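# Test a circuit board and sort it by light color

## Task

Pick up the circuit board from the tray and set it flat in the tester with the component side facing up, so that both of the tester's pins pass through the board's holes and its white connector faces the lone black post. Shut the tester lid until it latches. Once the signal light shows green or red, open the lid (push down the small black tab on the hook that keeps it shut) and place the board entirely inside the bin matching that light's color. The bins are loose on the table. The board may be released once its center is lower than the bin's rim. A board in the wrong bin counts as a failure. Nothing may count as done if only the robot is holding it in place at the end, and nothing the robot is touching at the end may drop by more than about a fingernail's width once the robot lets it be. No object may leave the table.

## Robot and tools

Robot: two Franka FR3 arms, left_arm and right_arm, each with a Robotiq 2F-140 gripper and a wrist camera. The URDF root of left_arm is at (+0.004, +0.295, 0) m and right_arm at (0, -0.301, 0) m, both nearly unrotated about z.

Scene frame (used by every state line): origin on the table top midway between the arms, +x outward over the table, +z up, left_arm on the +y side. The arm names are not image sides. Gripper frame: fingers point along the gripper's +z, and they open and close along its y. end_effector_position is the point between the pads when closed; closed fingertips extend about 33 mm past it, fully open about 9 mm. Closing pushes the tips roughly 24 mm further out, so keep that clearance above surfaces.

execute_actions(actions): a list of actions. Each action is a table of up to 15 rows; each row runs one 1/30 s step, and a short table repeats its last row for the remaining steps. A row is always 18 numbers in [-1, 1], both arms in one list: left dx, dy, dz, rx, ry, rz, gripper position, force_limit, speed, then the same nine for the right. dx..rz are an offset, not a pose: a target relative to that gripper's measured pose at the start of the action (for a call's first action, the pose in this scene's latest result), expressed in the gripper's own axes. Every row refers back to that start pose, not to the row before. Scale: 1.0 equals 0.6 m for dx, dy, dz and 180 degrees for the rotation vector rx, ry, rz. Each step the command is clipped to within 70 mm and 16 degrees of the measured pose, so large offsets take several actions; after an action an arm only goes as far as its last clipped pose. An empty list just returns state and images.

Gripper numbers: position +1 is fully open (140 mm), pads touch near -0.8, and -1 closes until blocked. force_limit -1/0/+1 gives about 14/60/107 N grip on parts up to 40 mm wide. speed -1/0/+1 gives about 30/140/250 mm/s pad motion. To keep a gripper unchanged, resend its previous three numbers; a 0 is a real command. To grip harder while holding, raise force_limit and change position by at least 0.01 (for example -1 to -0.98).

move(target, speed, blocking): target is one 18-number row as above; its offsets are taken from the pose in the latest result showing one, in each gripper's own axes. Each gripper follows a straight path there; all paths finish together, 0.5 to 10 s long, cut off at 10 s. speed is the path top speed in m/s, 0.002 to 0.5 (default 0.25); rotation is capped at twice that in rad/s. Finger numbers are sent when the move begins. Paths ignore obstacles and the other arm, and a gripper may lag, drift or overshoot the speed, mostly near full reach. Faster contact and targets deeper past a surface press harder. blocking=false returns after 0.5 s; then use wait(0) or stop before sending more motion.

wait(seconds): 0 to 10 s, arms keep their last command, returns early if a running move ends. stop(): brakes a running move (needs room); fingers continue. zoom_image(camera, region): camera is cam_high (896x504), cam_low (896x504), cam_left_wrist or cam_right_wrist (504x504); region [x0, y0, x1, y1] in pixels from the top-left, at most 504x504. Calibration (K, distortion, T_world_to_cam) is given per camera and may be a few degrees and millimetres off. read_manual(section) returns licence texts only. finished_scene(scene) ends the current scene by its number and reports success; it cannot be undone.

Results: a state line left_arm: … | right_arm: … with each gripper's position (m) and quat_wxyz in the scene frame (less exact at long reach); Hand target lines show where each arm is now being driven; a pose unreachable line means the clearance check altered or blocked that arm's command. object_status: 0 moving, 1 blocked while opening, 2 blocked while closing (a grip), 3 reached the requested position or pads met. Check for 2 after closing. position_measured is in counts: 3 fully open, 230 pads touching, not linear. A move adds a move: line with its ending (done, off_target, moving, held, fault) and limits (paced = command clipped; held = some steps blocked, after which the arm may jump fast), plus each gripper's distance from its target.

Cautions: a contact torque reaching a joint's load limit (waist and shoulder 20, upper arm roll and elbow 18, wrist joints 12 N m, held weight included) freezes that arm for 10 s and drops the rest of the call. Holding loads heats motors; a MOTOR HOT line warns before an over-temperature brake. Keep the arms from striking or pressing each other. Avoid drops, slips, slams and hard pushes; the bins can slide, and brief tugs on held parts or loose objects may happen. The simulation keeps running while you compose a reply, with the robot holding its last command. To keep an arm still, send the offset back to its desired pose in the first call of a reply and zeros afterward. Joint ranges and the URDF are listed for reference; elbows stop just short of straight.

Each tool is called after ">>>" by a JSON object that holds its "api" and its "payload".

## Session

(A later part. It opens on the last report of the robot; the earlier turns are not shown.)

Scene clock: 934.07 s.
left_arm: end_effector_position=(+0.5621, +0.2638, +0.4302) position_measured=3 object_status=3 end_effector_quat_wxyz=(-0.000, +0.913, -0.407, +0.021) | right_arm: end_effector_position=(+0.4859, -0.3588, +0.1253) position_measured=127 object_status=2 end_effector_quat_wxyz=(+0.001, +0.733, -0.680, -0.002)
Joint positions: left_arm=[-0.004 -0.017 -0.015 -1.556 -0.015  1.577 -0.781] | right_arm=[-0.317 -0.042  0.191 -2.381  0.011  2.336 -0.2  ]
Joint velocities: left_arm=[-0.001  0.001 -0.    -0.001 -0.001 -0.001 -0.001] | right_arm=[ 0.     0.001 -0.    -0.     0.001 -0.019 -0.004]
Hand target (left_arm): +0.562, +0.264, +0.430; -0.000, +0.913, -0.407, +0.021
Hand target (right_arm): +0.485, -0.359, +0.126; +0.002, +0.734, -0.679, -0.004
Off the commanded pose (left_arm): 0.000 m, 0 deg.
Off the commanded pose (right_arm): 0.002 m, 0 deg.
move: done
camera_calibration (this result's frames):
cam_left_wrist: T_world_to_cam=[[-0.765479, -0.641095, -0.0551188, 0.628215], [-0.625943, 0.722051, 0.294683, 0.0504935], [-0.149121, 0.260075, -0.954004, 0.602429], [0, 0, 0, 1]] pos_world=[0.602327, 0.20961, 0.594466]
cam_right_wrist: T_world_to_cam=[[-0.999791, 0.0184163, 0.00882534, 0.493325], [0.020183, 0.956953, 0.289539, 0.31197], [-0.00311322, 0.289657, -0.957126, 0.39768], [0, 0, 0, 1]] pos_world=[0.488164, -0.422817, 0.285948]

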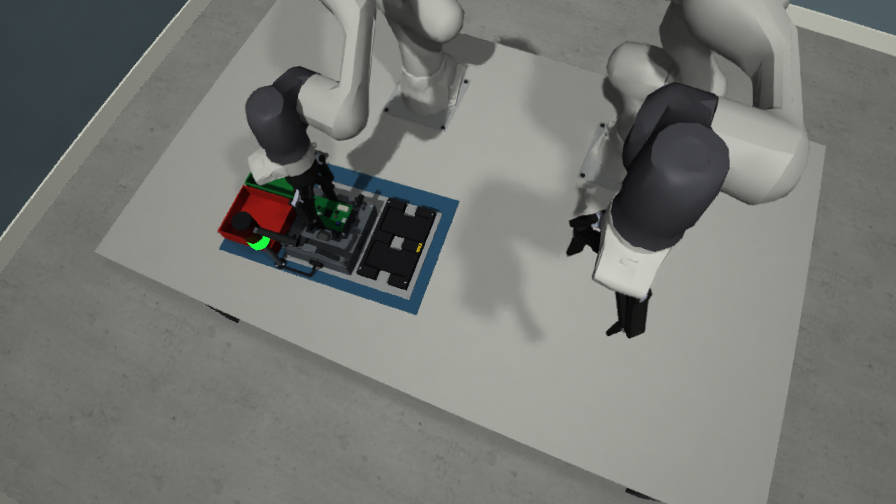

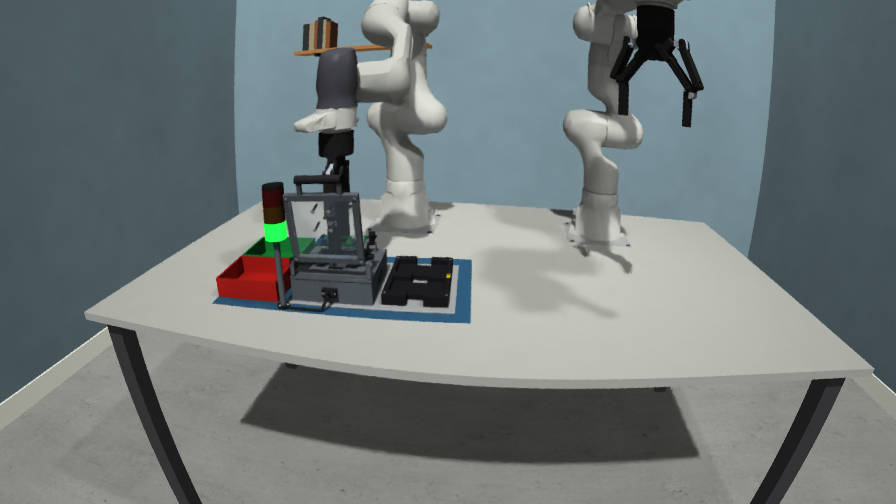

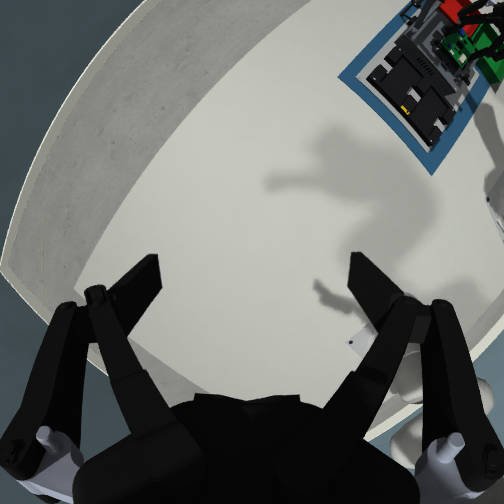

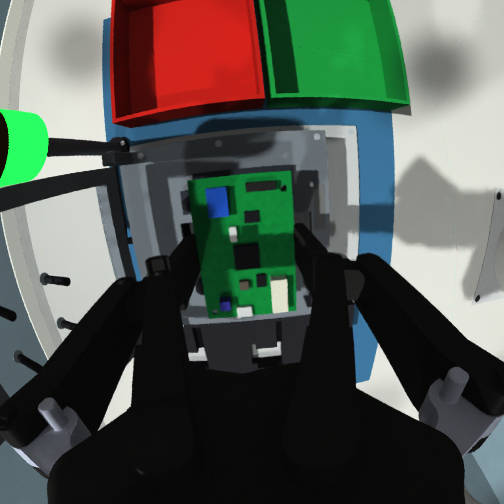

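>>> {"api": "move", "payload": {"target": [0,0,0,0,0,0,1,0,0, 0,0,-0.075,0,0,0,-1,0.2,-0.6], "speed": 0.12}}

>>> {"api": "move", "payload": {"target": [0,0,0,0,0,0,1,0,0, 0.314,0.183,0,0,0,0,-1,0.2,-0.6], "speed": 0.15}}

Scene clock: 940.33 s.
left_arm: end_effector_position=(+0.5621, +0.2638, +0.4302) position_measured=3 object_status=3 end_effector_quat_wxyz=(-0.000, +0.913, -0.407, +0.021) | right_arm: end_effector_position=(+0.4872, -0.3589, +0.1697) position_measured=127 object_status=2 end_effector_quat_wxyz=(+0.001, +0.732, -0.681, +0.000)
Joint positions: left_arm=[-0.004 -0.017 -0.015 -1.556 -0.015  1.577 -0.781] | right_arm=[-0.317 -0.11   0.19  -2.332  0.024  2.223 -0.207]
Joint velocities: left_arm=[-0.    -0.     0.001 -0.002  0.001 -0.     0.002] | right_arm=[ 0.     0.    -0.001  0.     0.001 -0.011 -0.001]
Hand target (left_arm): +0.562, +0.264, +0.430; -0.000, +0.913, -0.407, +0.021
Hand target (right_arm): +0.486, -0.360, +0.170; +0.001, +0.733, -0.681, -0.002
Off the commanded pose (left_arm): 0.000 m, 0 deg.
Off the commanded pose (right_arm): 0.001 m, 0 deg.
move: done
camera_calibration (this result's frames):
cam_left_wrist: T_world_to_cam=[[-0.765479, -0.641095, -0.0551188, 0.628215], [-0.625943, 0.722051, 0.294683, 0.0504934], [-0.149121, 0.260075, -0.954004, 0.602429], [0, 0, 0, 1]] pos_world=[0.602327, 0.20961, 0.594466]
cam_right_wrist: T_world_to_cam=[[-0.999763, 0.0210945, 0.00539639, 0.495835], [0.0217552, 0.957504, 0.287598, 0.298992], [0.000899658, 0.287647, -0.957736, 0.437589], [0, 0, 0, 1]] pos_world=[0.488819, -0.422617, 0.330429]

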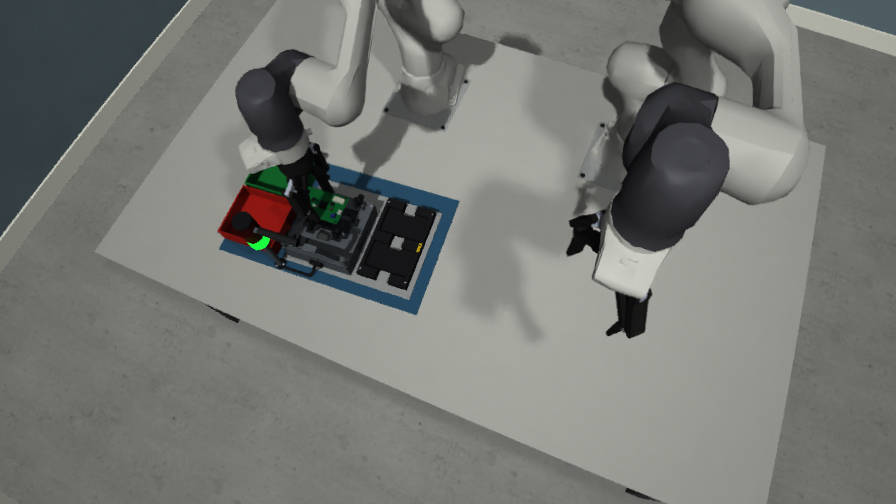

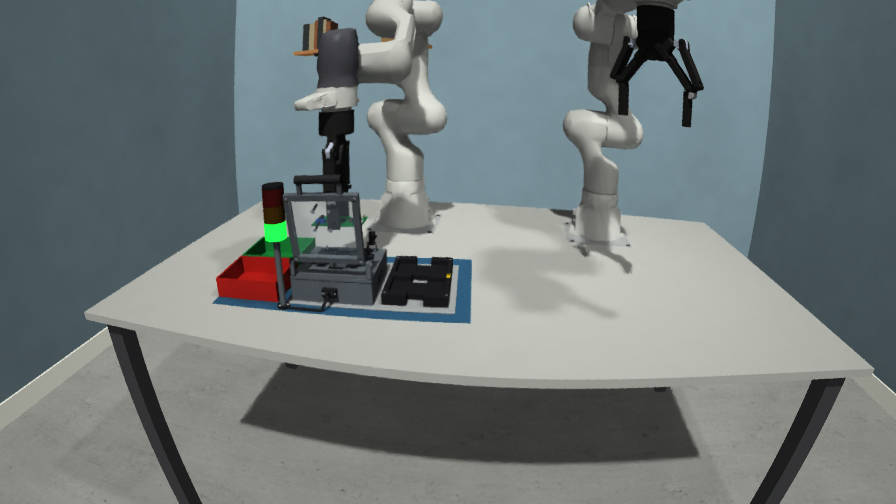

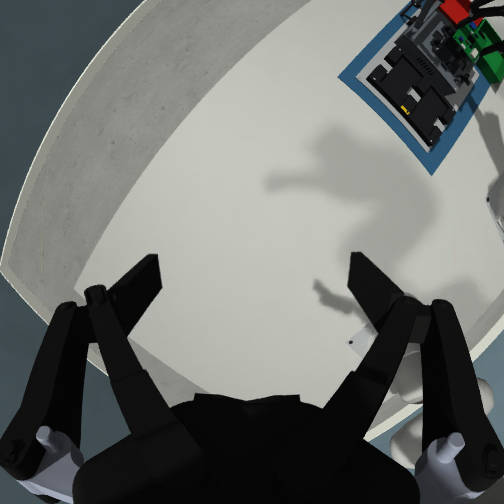

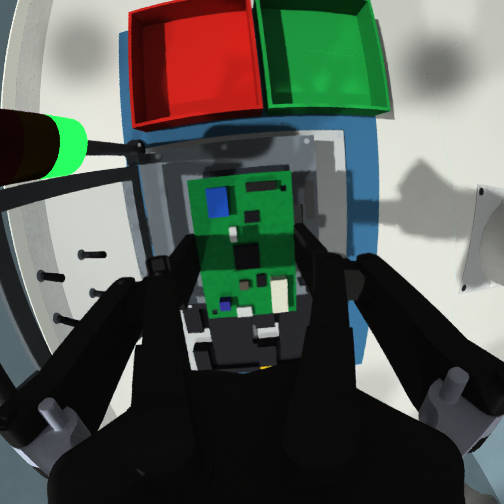

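Scene clock: 942.57 s.
left_arm: end_effector_position=(+0.5621, +0.2638, +0.4302) position_measured=3 object_status=3 end_effector_quat_wxyz=(-0.000, +0.913, -0.407, +0.021) | right_arm: end_effector_position=(+0.3857, -0.5483, +0.1668) position_measured=127 object_status=2 end_effector_quat_wxyz=(+0.000, +0.728, -0.686, -0.005)
Joint positions: left_arm=[-0.004 -0.017 -0.015 -1.556 -0.015  1.577 -0.781] | right_arm=[-0.459 -0.194 -0.118 -2.431 -0.027  2.229 -0.609]
Joint velocities: left_arm=[ 0.002  0.002 -0.001 -0.001  0.001 -0.    -0.002] | right_arm=[-0.     0.001  0.001  0.001  0.001  0.    -0.03 ]
Hand target (left_arm): +0.562, +0.264, +0.430; -0.000, +0.913, -0.407, +0.021
Hand target (right_arm): +0.387, -0.550, +0.167; -0.000, +0.732, -0.681, -0.003
Off the commanded pose (left_arm): 0.000 m, 0 deg.
Off the commanded pose (right_arm): 0.009 m, 1 deg.
move: off_target (right_arm)
camera_calibration (this result's frames):
cam_left_wrist: T_world_to_cam=[[-0.765479, -0.641095, -0.0551188, 0.628215], [-0.625943, 0.722051, 0.294683, 0.0504934], [-0.149121, 0.260075, -0.954004, 0.602429], [0, 0, 0, 1]] pos_world=[0.602327, 0.20961, 0.594466]
cam_right_wrist: T_world_to_cam=[[-0.999376, 0.0333062, 0.0117348, 0.403788], [0.035286, 0.954841, 0.295015, 0.475441], [-0.00137909, 0.295245, -0.955421, 0.494032], [0, 0, 0, 1]] pos_world=[0.387441, -0.613279, 0.327008]

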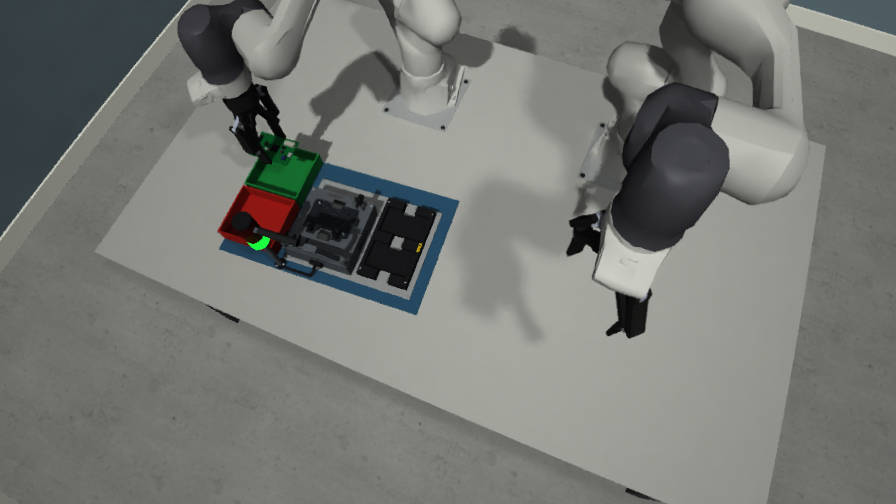

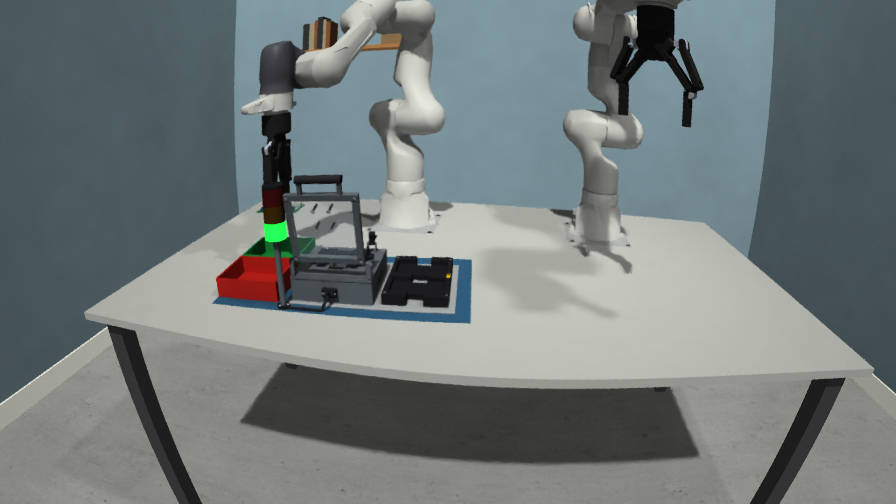

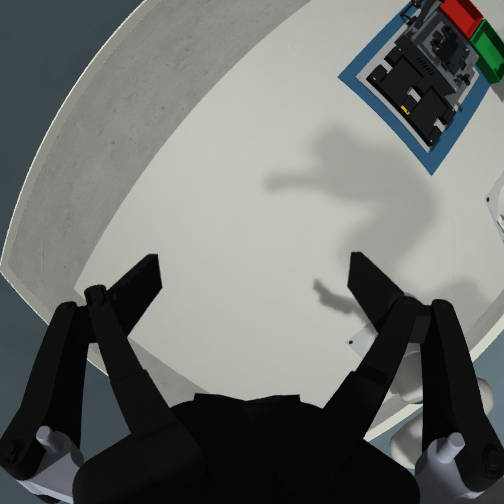

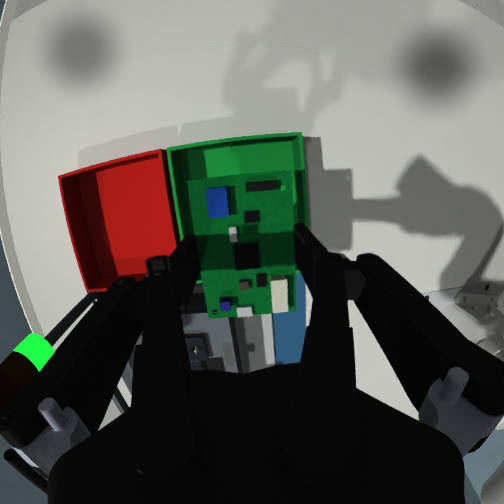

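>>> {"api": "move", "payload": {"target": [0,0,0,0,0,0,1,0,0, 0.034,-0.010,0.12,0.002,0.002,-0.004,-1,0.2,-0.6], "speed": 0.08}}

Scene clock: 986.37 s.
left_arm: end_effector_position=(+0.5621, +0.2638, +0.4302) position_measured=3 object_status=3 end_effector_quat_wxyz=(-0.000, +0.913, -0.407, +0.021) | right_arm: end_effector_position=(+0.3915, -0.5654, +0.0955) position_measured=127 object_status=2 end_effector_quat_wxyz=(+0.001, +0.732, -0.681, -0.002)
Joint positions: left_arm=[-0.004 -0.017 -0.015 -1.556 -0.015  1.577 -0.781] | right_arm=[-0.464 -0.031 -0.137 -2.461 -0.01   2.425 -0.656]
Joint velocities: left_arm=[-0.    -0.001 -0.    -0.    -0.    -0.     0.   ] | right_arm=[-0.001  0.001 -0.001  0.001  0.     0.009 -0.009]
Hand target (left_arm): +0.562, +0.264, +0.430; -0.000, +0.913, -0.407, +0.021
Hand target (right_arm): +0.392, -0.567, +0.095; +0.000, +0.733, -0.681, -0.000
Off the commanded pose (left_arm): 0.000 m, 0 deg.
Off the commanded pose (right_arm): 0.003 m, 0 deg.
move: done
camera_calibration (this result's frames):
cam_left_wrist: T_world_to_cam=[[-0.765479, -0.641095, -0.0551189, 0.628215], [-0.625943, 0.722051, 0.294683, 0.0504934], [-0.149121, 0.260075, -0.954004, 0.602428], [0, 0, 0, 1]] pos_world=[0.602327, 0.20961, 0.594466]
cam_right_wrist: T_world_to_cam=[[-0.999709, 0.0220276, 0.00985864, 0.40499], [0.0239409, 0.95668, 0.290156, 0.518498], [-0.00304013, 0.290307, -0.956929, 0.429014], [0, 0, 0, 1]] pos_world=[0.393763, -0.629503, 0.256098]

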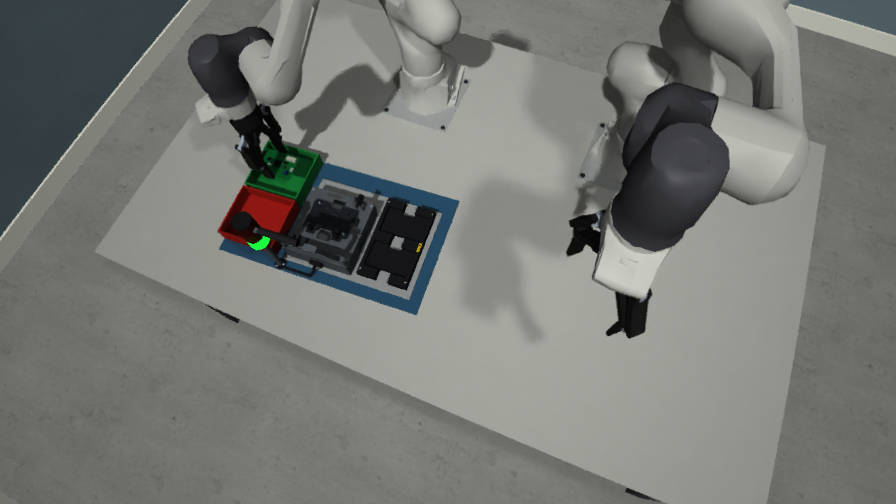

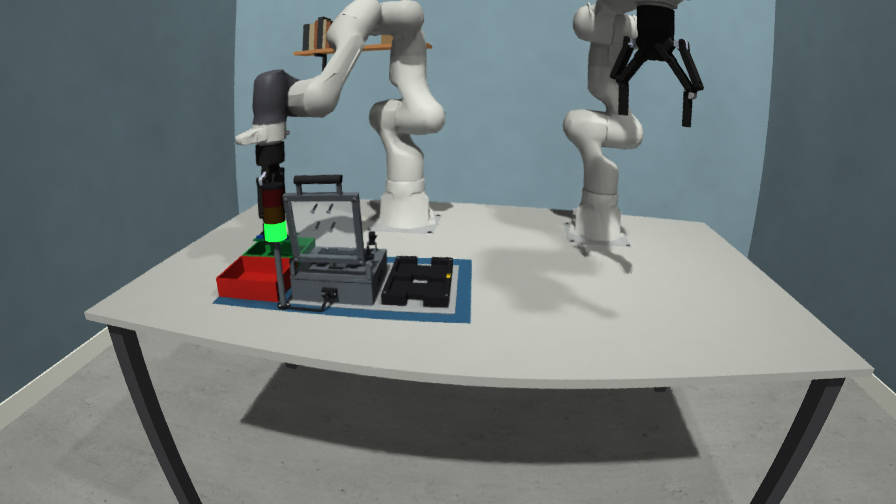

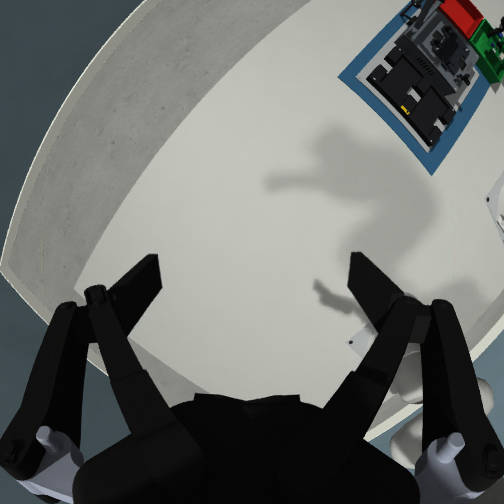

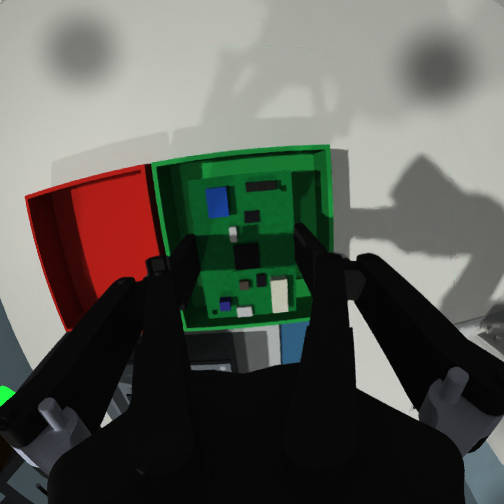

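>>> {"api": "move", "payload": {"target": [0,0,0,0,0,0,1,0,0, -0.003,-0.002,0.089,0,0,0,-1,0.2,-0.6], "speed": 0.05}}

Scene clock: 996.43 s.
left_arm: end_effector_position=(+0.5621, +0.2638, +0.4302) position_measured=3 object_status=3 end_effector_quat_wxyz=(-0.000, +0.913, -0.407, +0.021) | right_arm: end_effector_position=(+0.3908, -0.5635, +0.0431) position_measured=127 object_status=2 end_effector_quat_wxyz=(+0.003, +0.730, -0.683, -0.004)
Joint positions: left_arm=[-0.004 -0.017 -0.015 -1.556 -0.015  1.577 -0.781] | right_arm=[-0.463  0.085 -0.132 -2.487  0.013  2.562 -0.664]
Joint velocities: left_arm=[ 0.002 -0.    -0.001  0.001  0.     0.001 -0.   ] | right_arm=[-0.001  0.    -0.001 -0.     0.002  0.012 -0.002]
Hand target (left_arm): +0.562, +0.264, +0.430; -0.000, +0.913, -0.407, +0.021
Hand target (right_arm): +0.393, -0.563, +0.043; +0.002, +0.732, -0.681, -0.002
Off the commanded pose (left_arm): 0.000 m, 0 deg.
Off the commanded pose (right_arm): 0.002 m, 0 deg.
move: done
camera_calibration (this result's frames):
cam_left_wrist: T_world_to_cam=[[-0.765479, -0.641095, -0.0551189, 0.628215], [-0.625943, 0.722051, 0.294683, 0.0504934], [-0.149121, 0.260075, -0.954004, 0.602428], [0, 0, 0, 1]] pos_world=[0.602327, 0.20961, 0.594466]
cam_right_wrist: T_world_to_cam=[[-0.999543, 0.0266871, 0.0141975, 0.407147], [0.029664, 0.956309, 0.290849, 0.529439], [-0.00581525, 0.291137, -0.956664, 0.379851], [0, 0, 0, 1]] pos_world=[0.393464, -0.627761, 0.203622]

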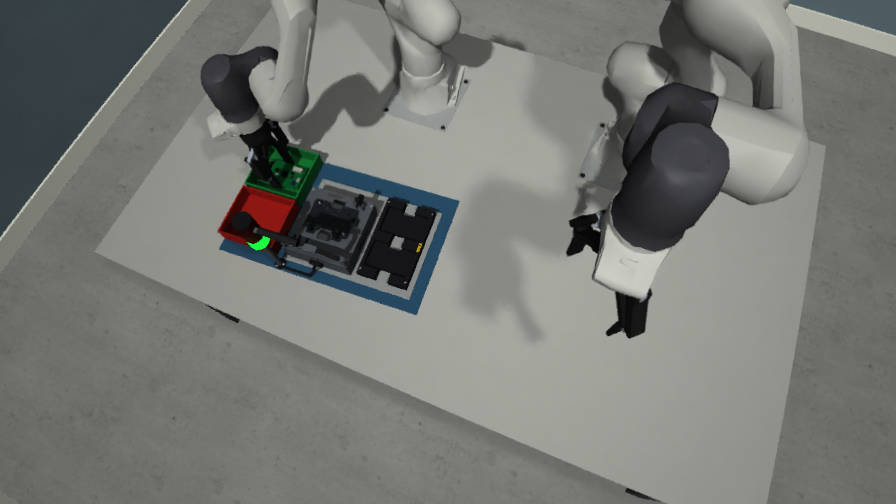

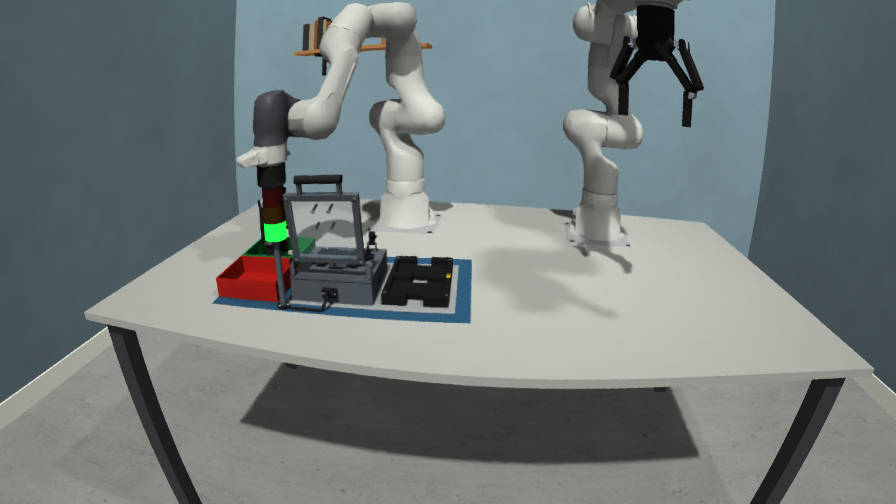

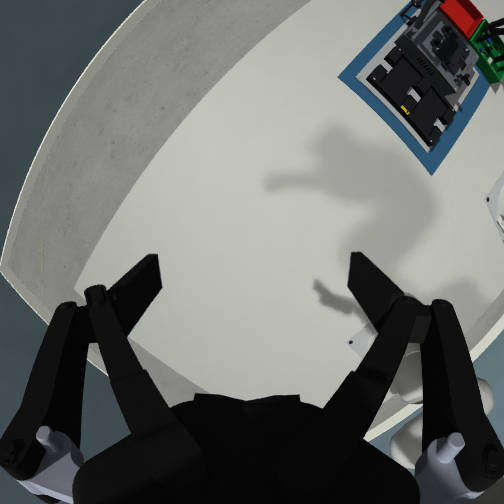

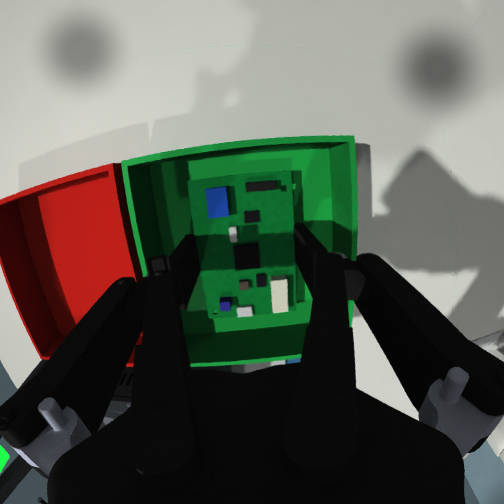

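>>> {"api": "execute_actions", "payload": {"actions": [[[0,0,0,0,0,0,1,0,0, 0,0,0.008,0,0,0,-1,0.2,-0.6]],[[0,0,0,0,0,0,1,0,0, 0,0,0,0,0,0,0.2,0,-0.5]],[[0,0,0,0,0,0,1,0,0, 0,0,0,0,0,0,0.2,0,-0.5]]]}}

>>> {"api": "move", "payload": {"target": [0,0,0,0,0,0,1,0,0, 0,0,-0.2,0,0,0,0.2,0,-0.5], "speed": 0.15}}

Scene clock: 1002.60 s.
left_arm: end_effector_position=(+0.5621, +0.2638, +0.4302) position_measured=3 object_status=3 end_effector_quat_wxyz=(-0.000, +0.913, -0.407, +0.021) | right_arm: end_effector_position=(+0.3901, -0.5633, +0.0388) position_measured=104 object_status=3 end_effector_quat_wxyz=(+0.003, +0.730, -0.683, -0.005)
Joint positions: left_arm=[-0.004 -0.017 -0.015 -1.556 -0.015  1.577 -0.781] | right_arm=[-0.463  0.095 -0.132 -2.487  0.014  2.57  -0.665]
Joint velocities: left_arm=[ 0.001 -0.001 -0.001 -0.001 -0.001  0.001  0.   ] | right_arm=[-0.001 -0.001  0.001  0.     0.001 -0.001 -0.001]
Hand target (left_arm): +0.562, +0.264, +0.430; -0.000, +0.913, -0.407, +0.021
Hand target (right_arm): +0.390, -0.563, +0.039; +0.003, +0.730, -0.683, -0.005
Off the commanded pose (left_arm): 0.000 m, 0 deg.
Off the commanded pose (right_arm): 0.000 m, 0 deg.
camera_calibration (this result's frames):
cam_left_wrist: T_world_to_cam=[[-0.765479, -0.641095, -0.0551187, 0.628215], [-0.625943, 0.722051, 0.294683, 0.0504933], [-0.149121, 0.260075, -0.954004, 0.602429], [0, 0, 0, 1]] pos_world=[0.602327, 0.20961, 0.594466]
cam_right_wrist: T_world_to_cam=[[-0.99951, 0.026314, 0.0169388, 0.406142], [0.03011, 0.956135, 0.291375, 0.530274], [-0.00852853, 0.291742, -0.956459, 0.377087], [0, 0, 0, 1]] pos_world=[0.393192, -0.627713, 0.19928]

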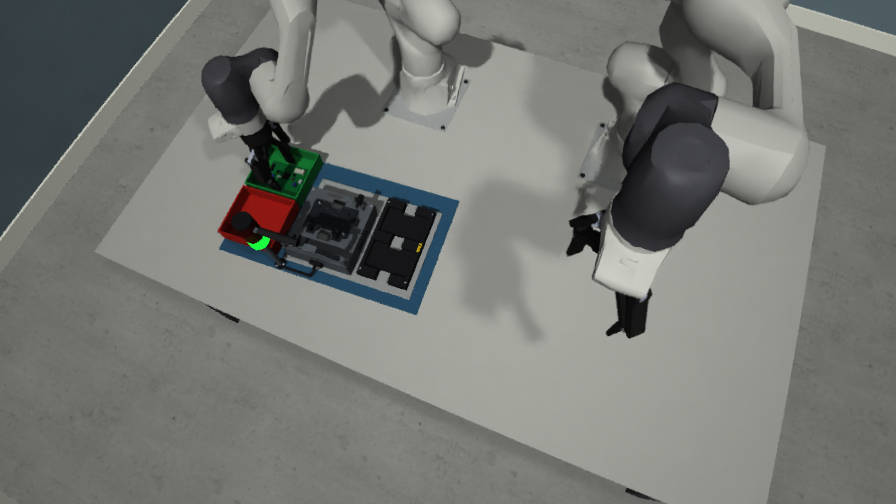

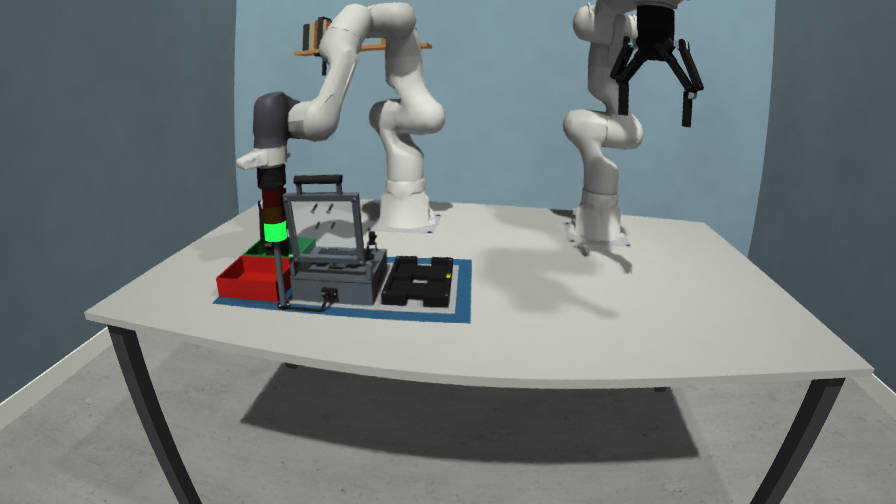

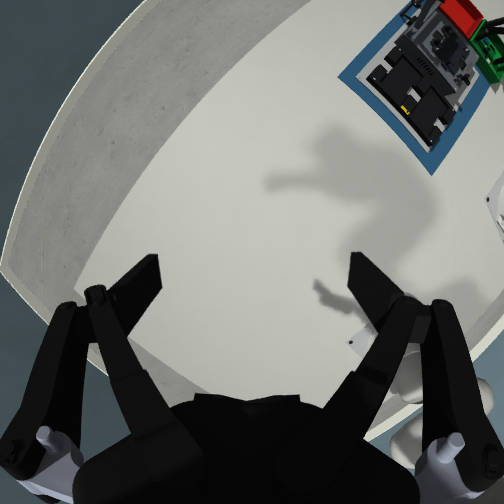

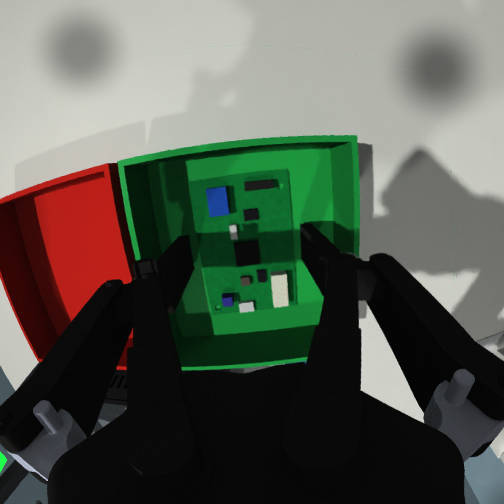

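Scene clock: 1004.07 s.
left_arm: end_effector_position=(+0.5621, +0.2638, +0.4302) position_measured=3 object_status=3 end_effector_quat_wxyz=(-0.000, +0.913, -0.407, +0.021) | right_arm: end_effector_position=(+0.3926, -0.5651, +0.1575) position_measured=104 object_status=3 end_effector_quat_wxyz=(+0.002, +0.731, -0.682, -0.003)
Joint positions: left_arm=[-0.004 -0.017 -0.015 -1.556 -0.015  1.577 -0.781] | right_arm=[-0.464 -0.138 -0.133 -2.397 -0.027  2.253 -0.639]
Joint velocities: left_arm=[ 0.    -0.001  0.001  0.001  0.     0.    -0.   ] | right_arm=[-0.002 -0.    -0.001 -0.001 -0.001 -0.009  0.004]
Hand target (left_arm): +0.562, +0.264, +0.430; -0.000, +0.913, -0.407, +0.021
Hand target (right_arm): +0.391, -0.565, +0.157; +0.003, +0.729, -0.684, -0.006
Off the commanded pose (left_arm): 0.000 m, 0 deg.
Off the commanded pose (right_arm): 0.002 m, 0 deg.
move: done
camera_calibration (this result's frames):
cam_left_wrist: T_world_to_cam=[[-0.765479, -0.641095, -0.0551187, 0.628215], [-0.625943, 0.722051, 0.294683, 0.0504934], [-0.149121, 0.260075, -0.954004, 0.602429], [0, 0, 0, 1]] pos_world=[0.602327, 0.20961, 0.594466]
cam_right_wrist: T_world_to_cam=[[-0.999634, 0.024233, 0.0120443, 0.406291], [0.0266905, 0.956311, 0.291132, 0.498811], [-0.00446309, 0.291346, -0.956607, 0.489306], [0, 0, 0, 1]] pos_world=[0.395012, -0.629421, 0.317961]

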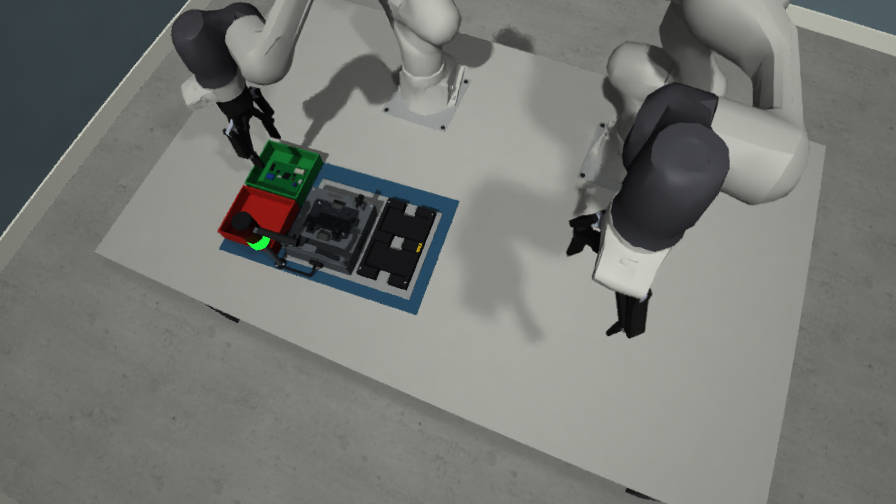

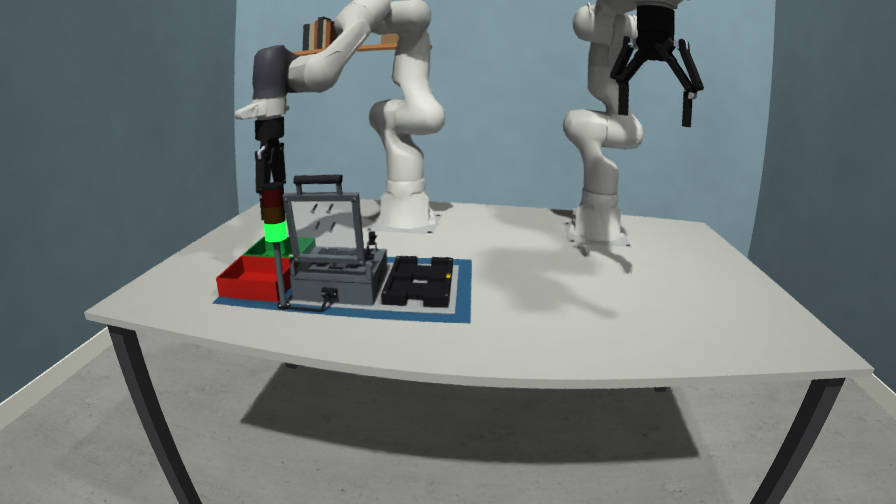

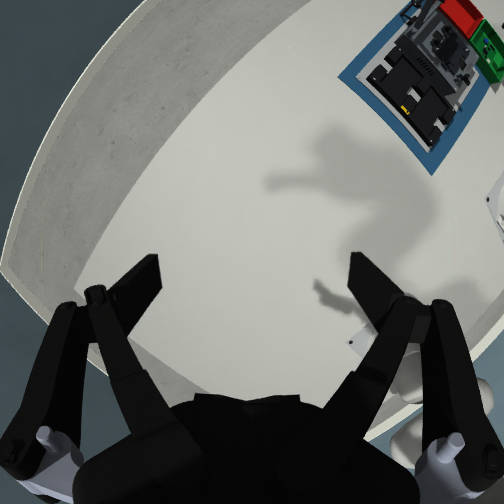

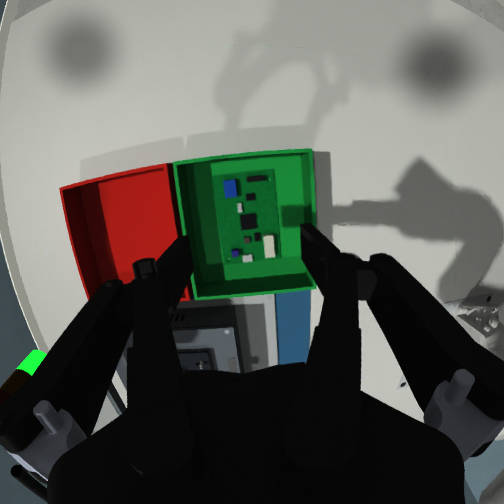

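The board is lying flat, fully inside the green bin, and the arm is clear.

>>> {"api": "finished_scene", "payload": {"scene": 2}}

The scene is finished: the task was done.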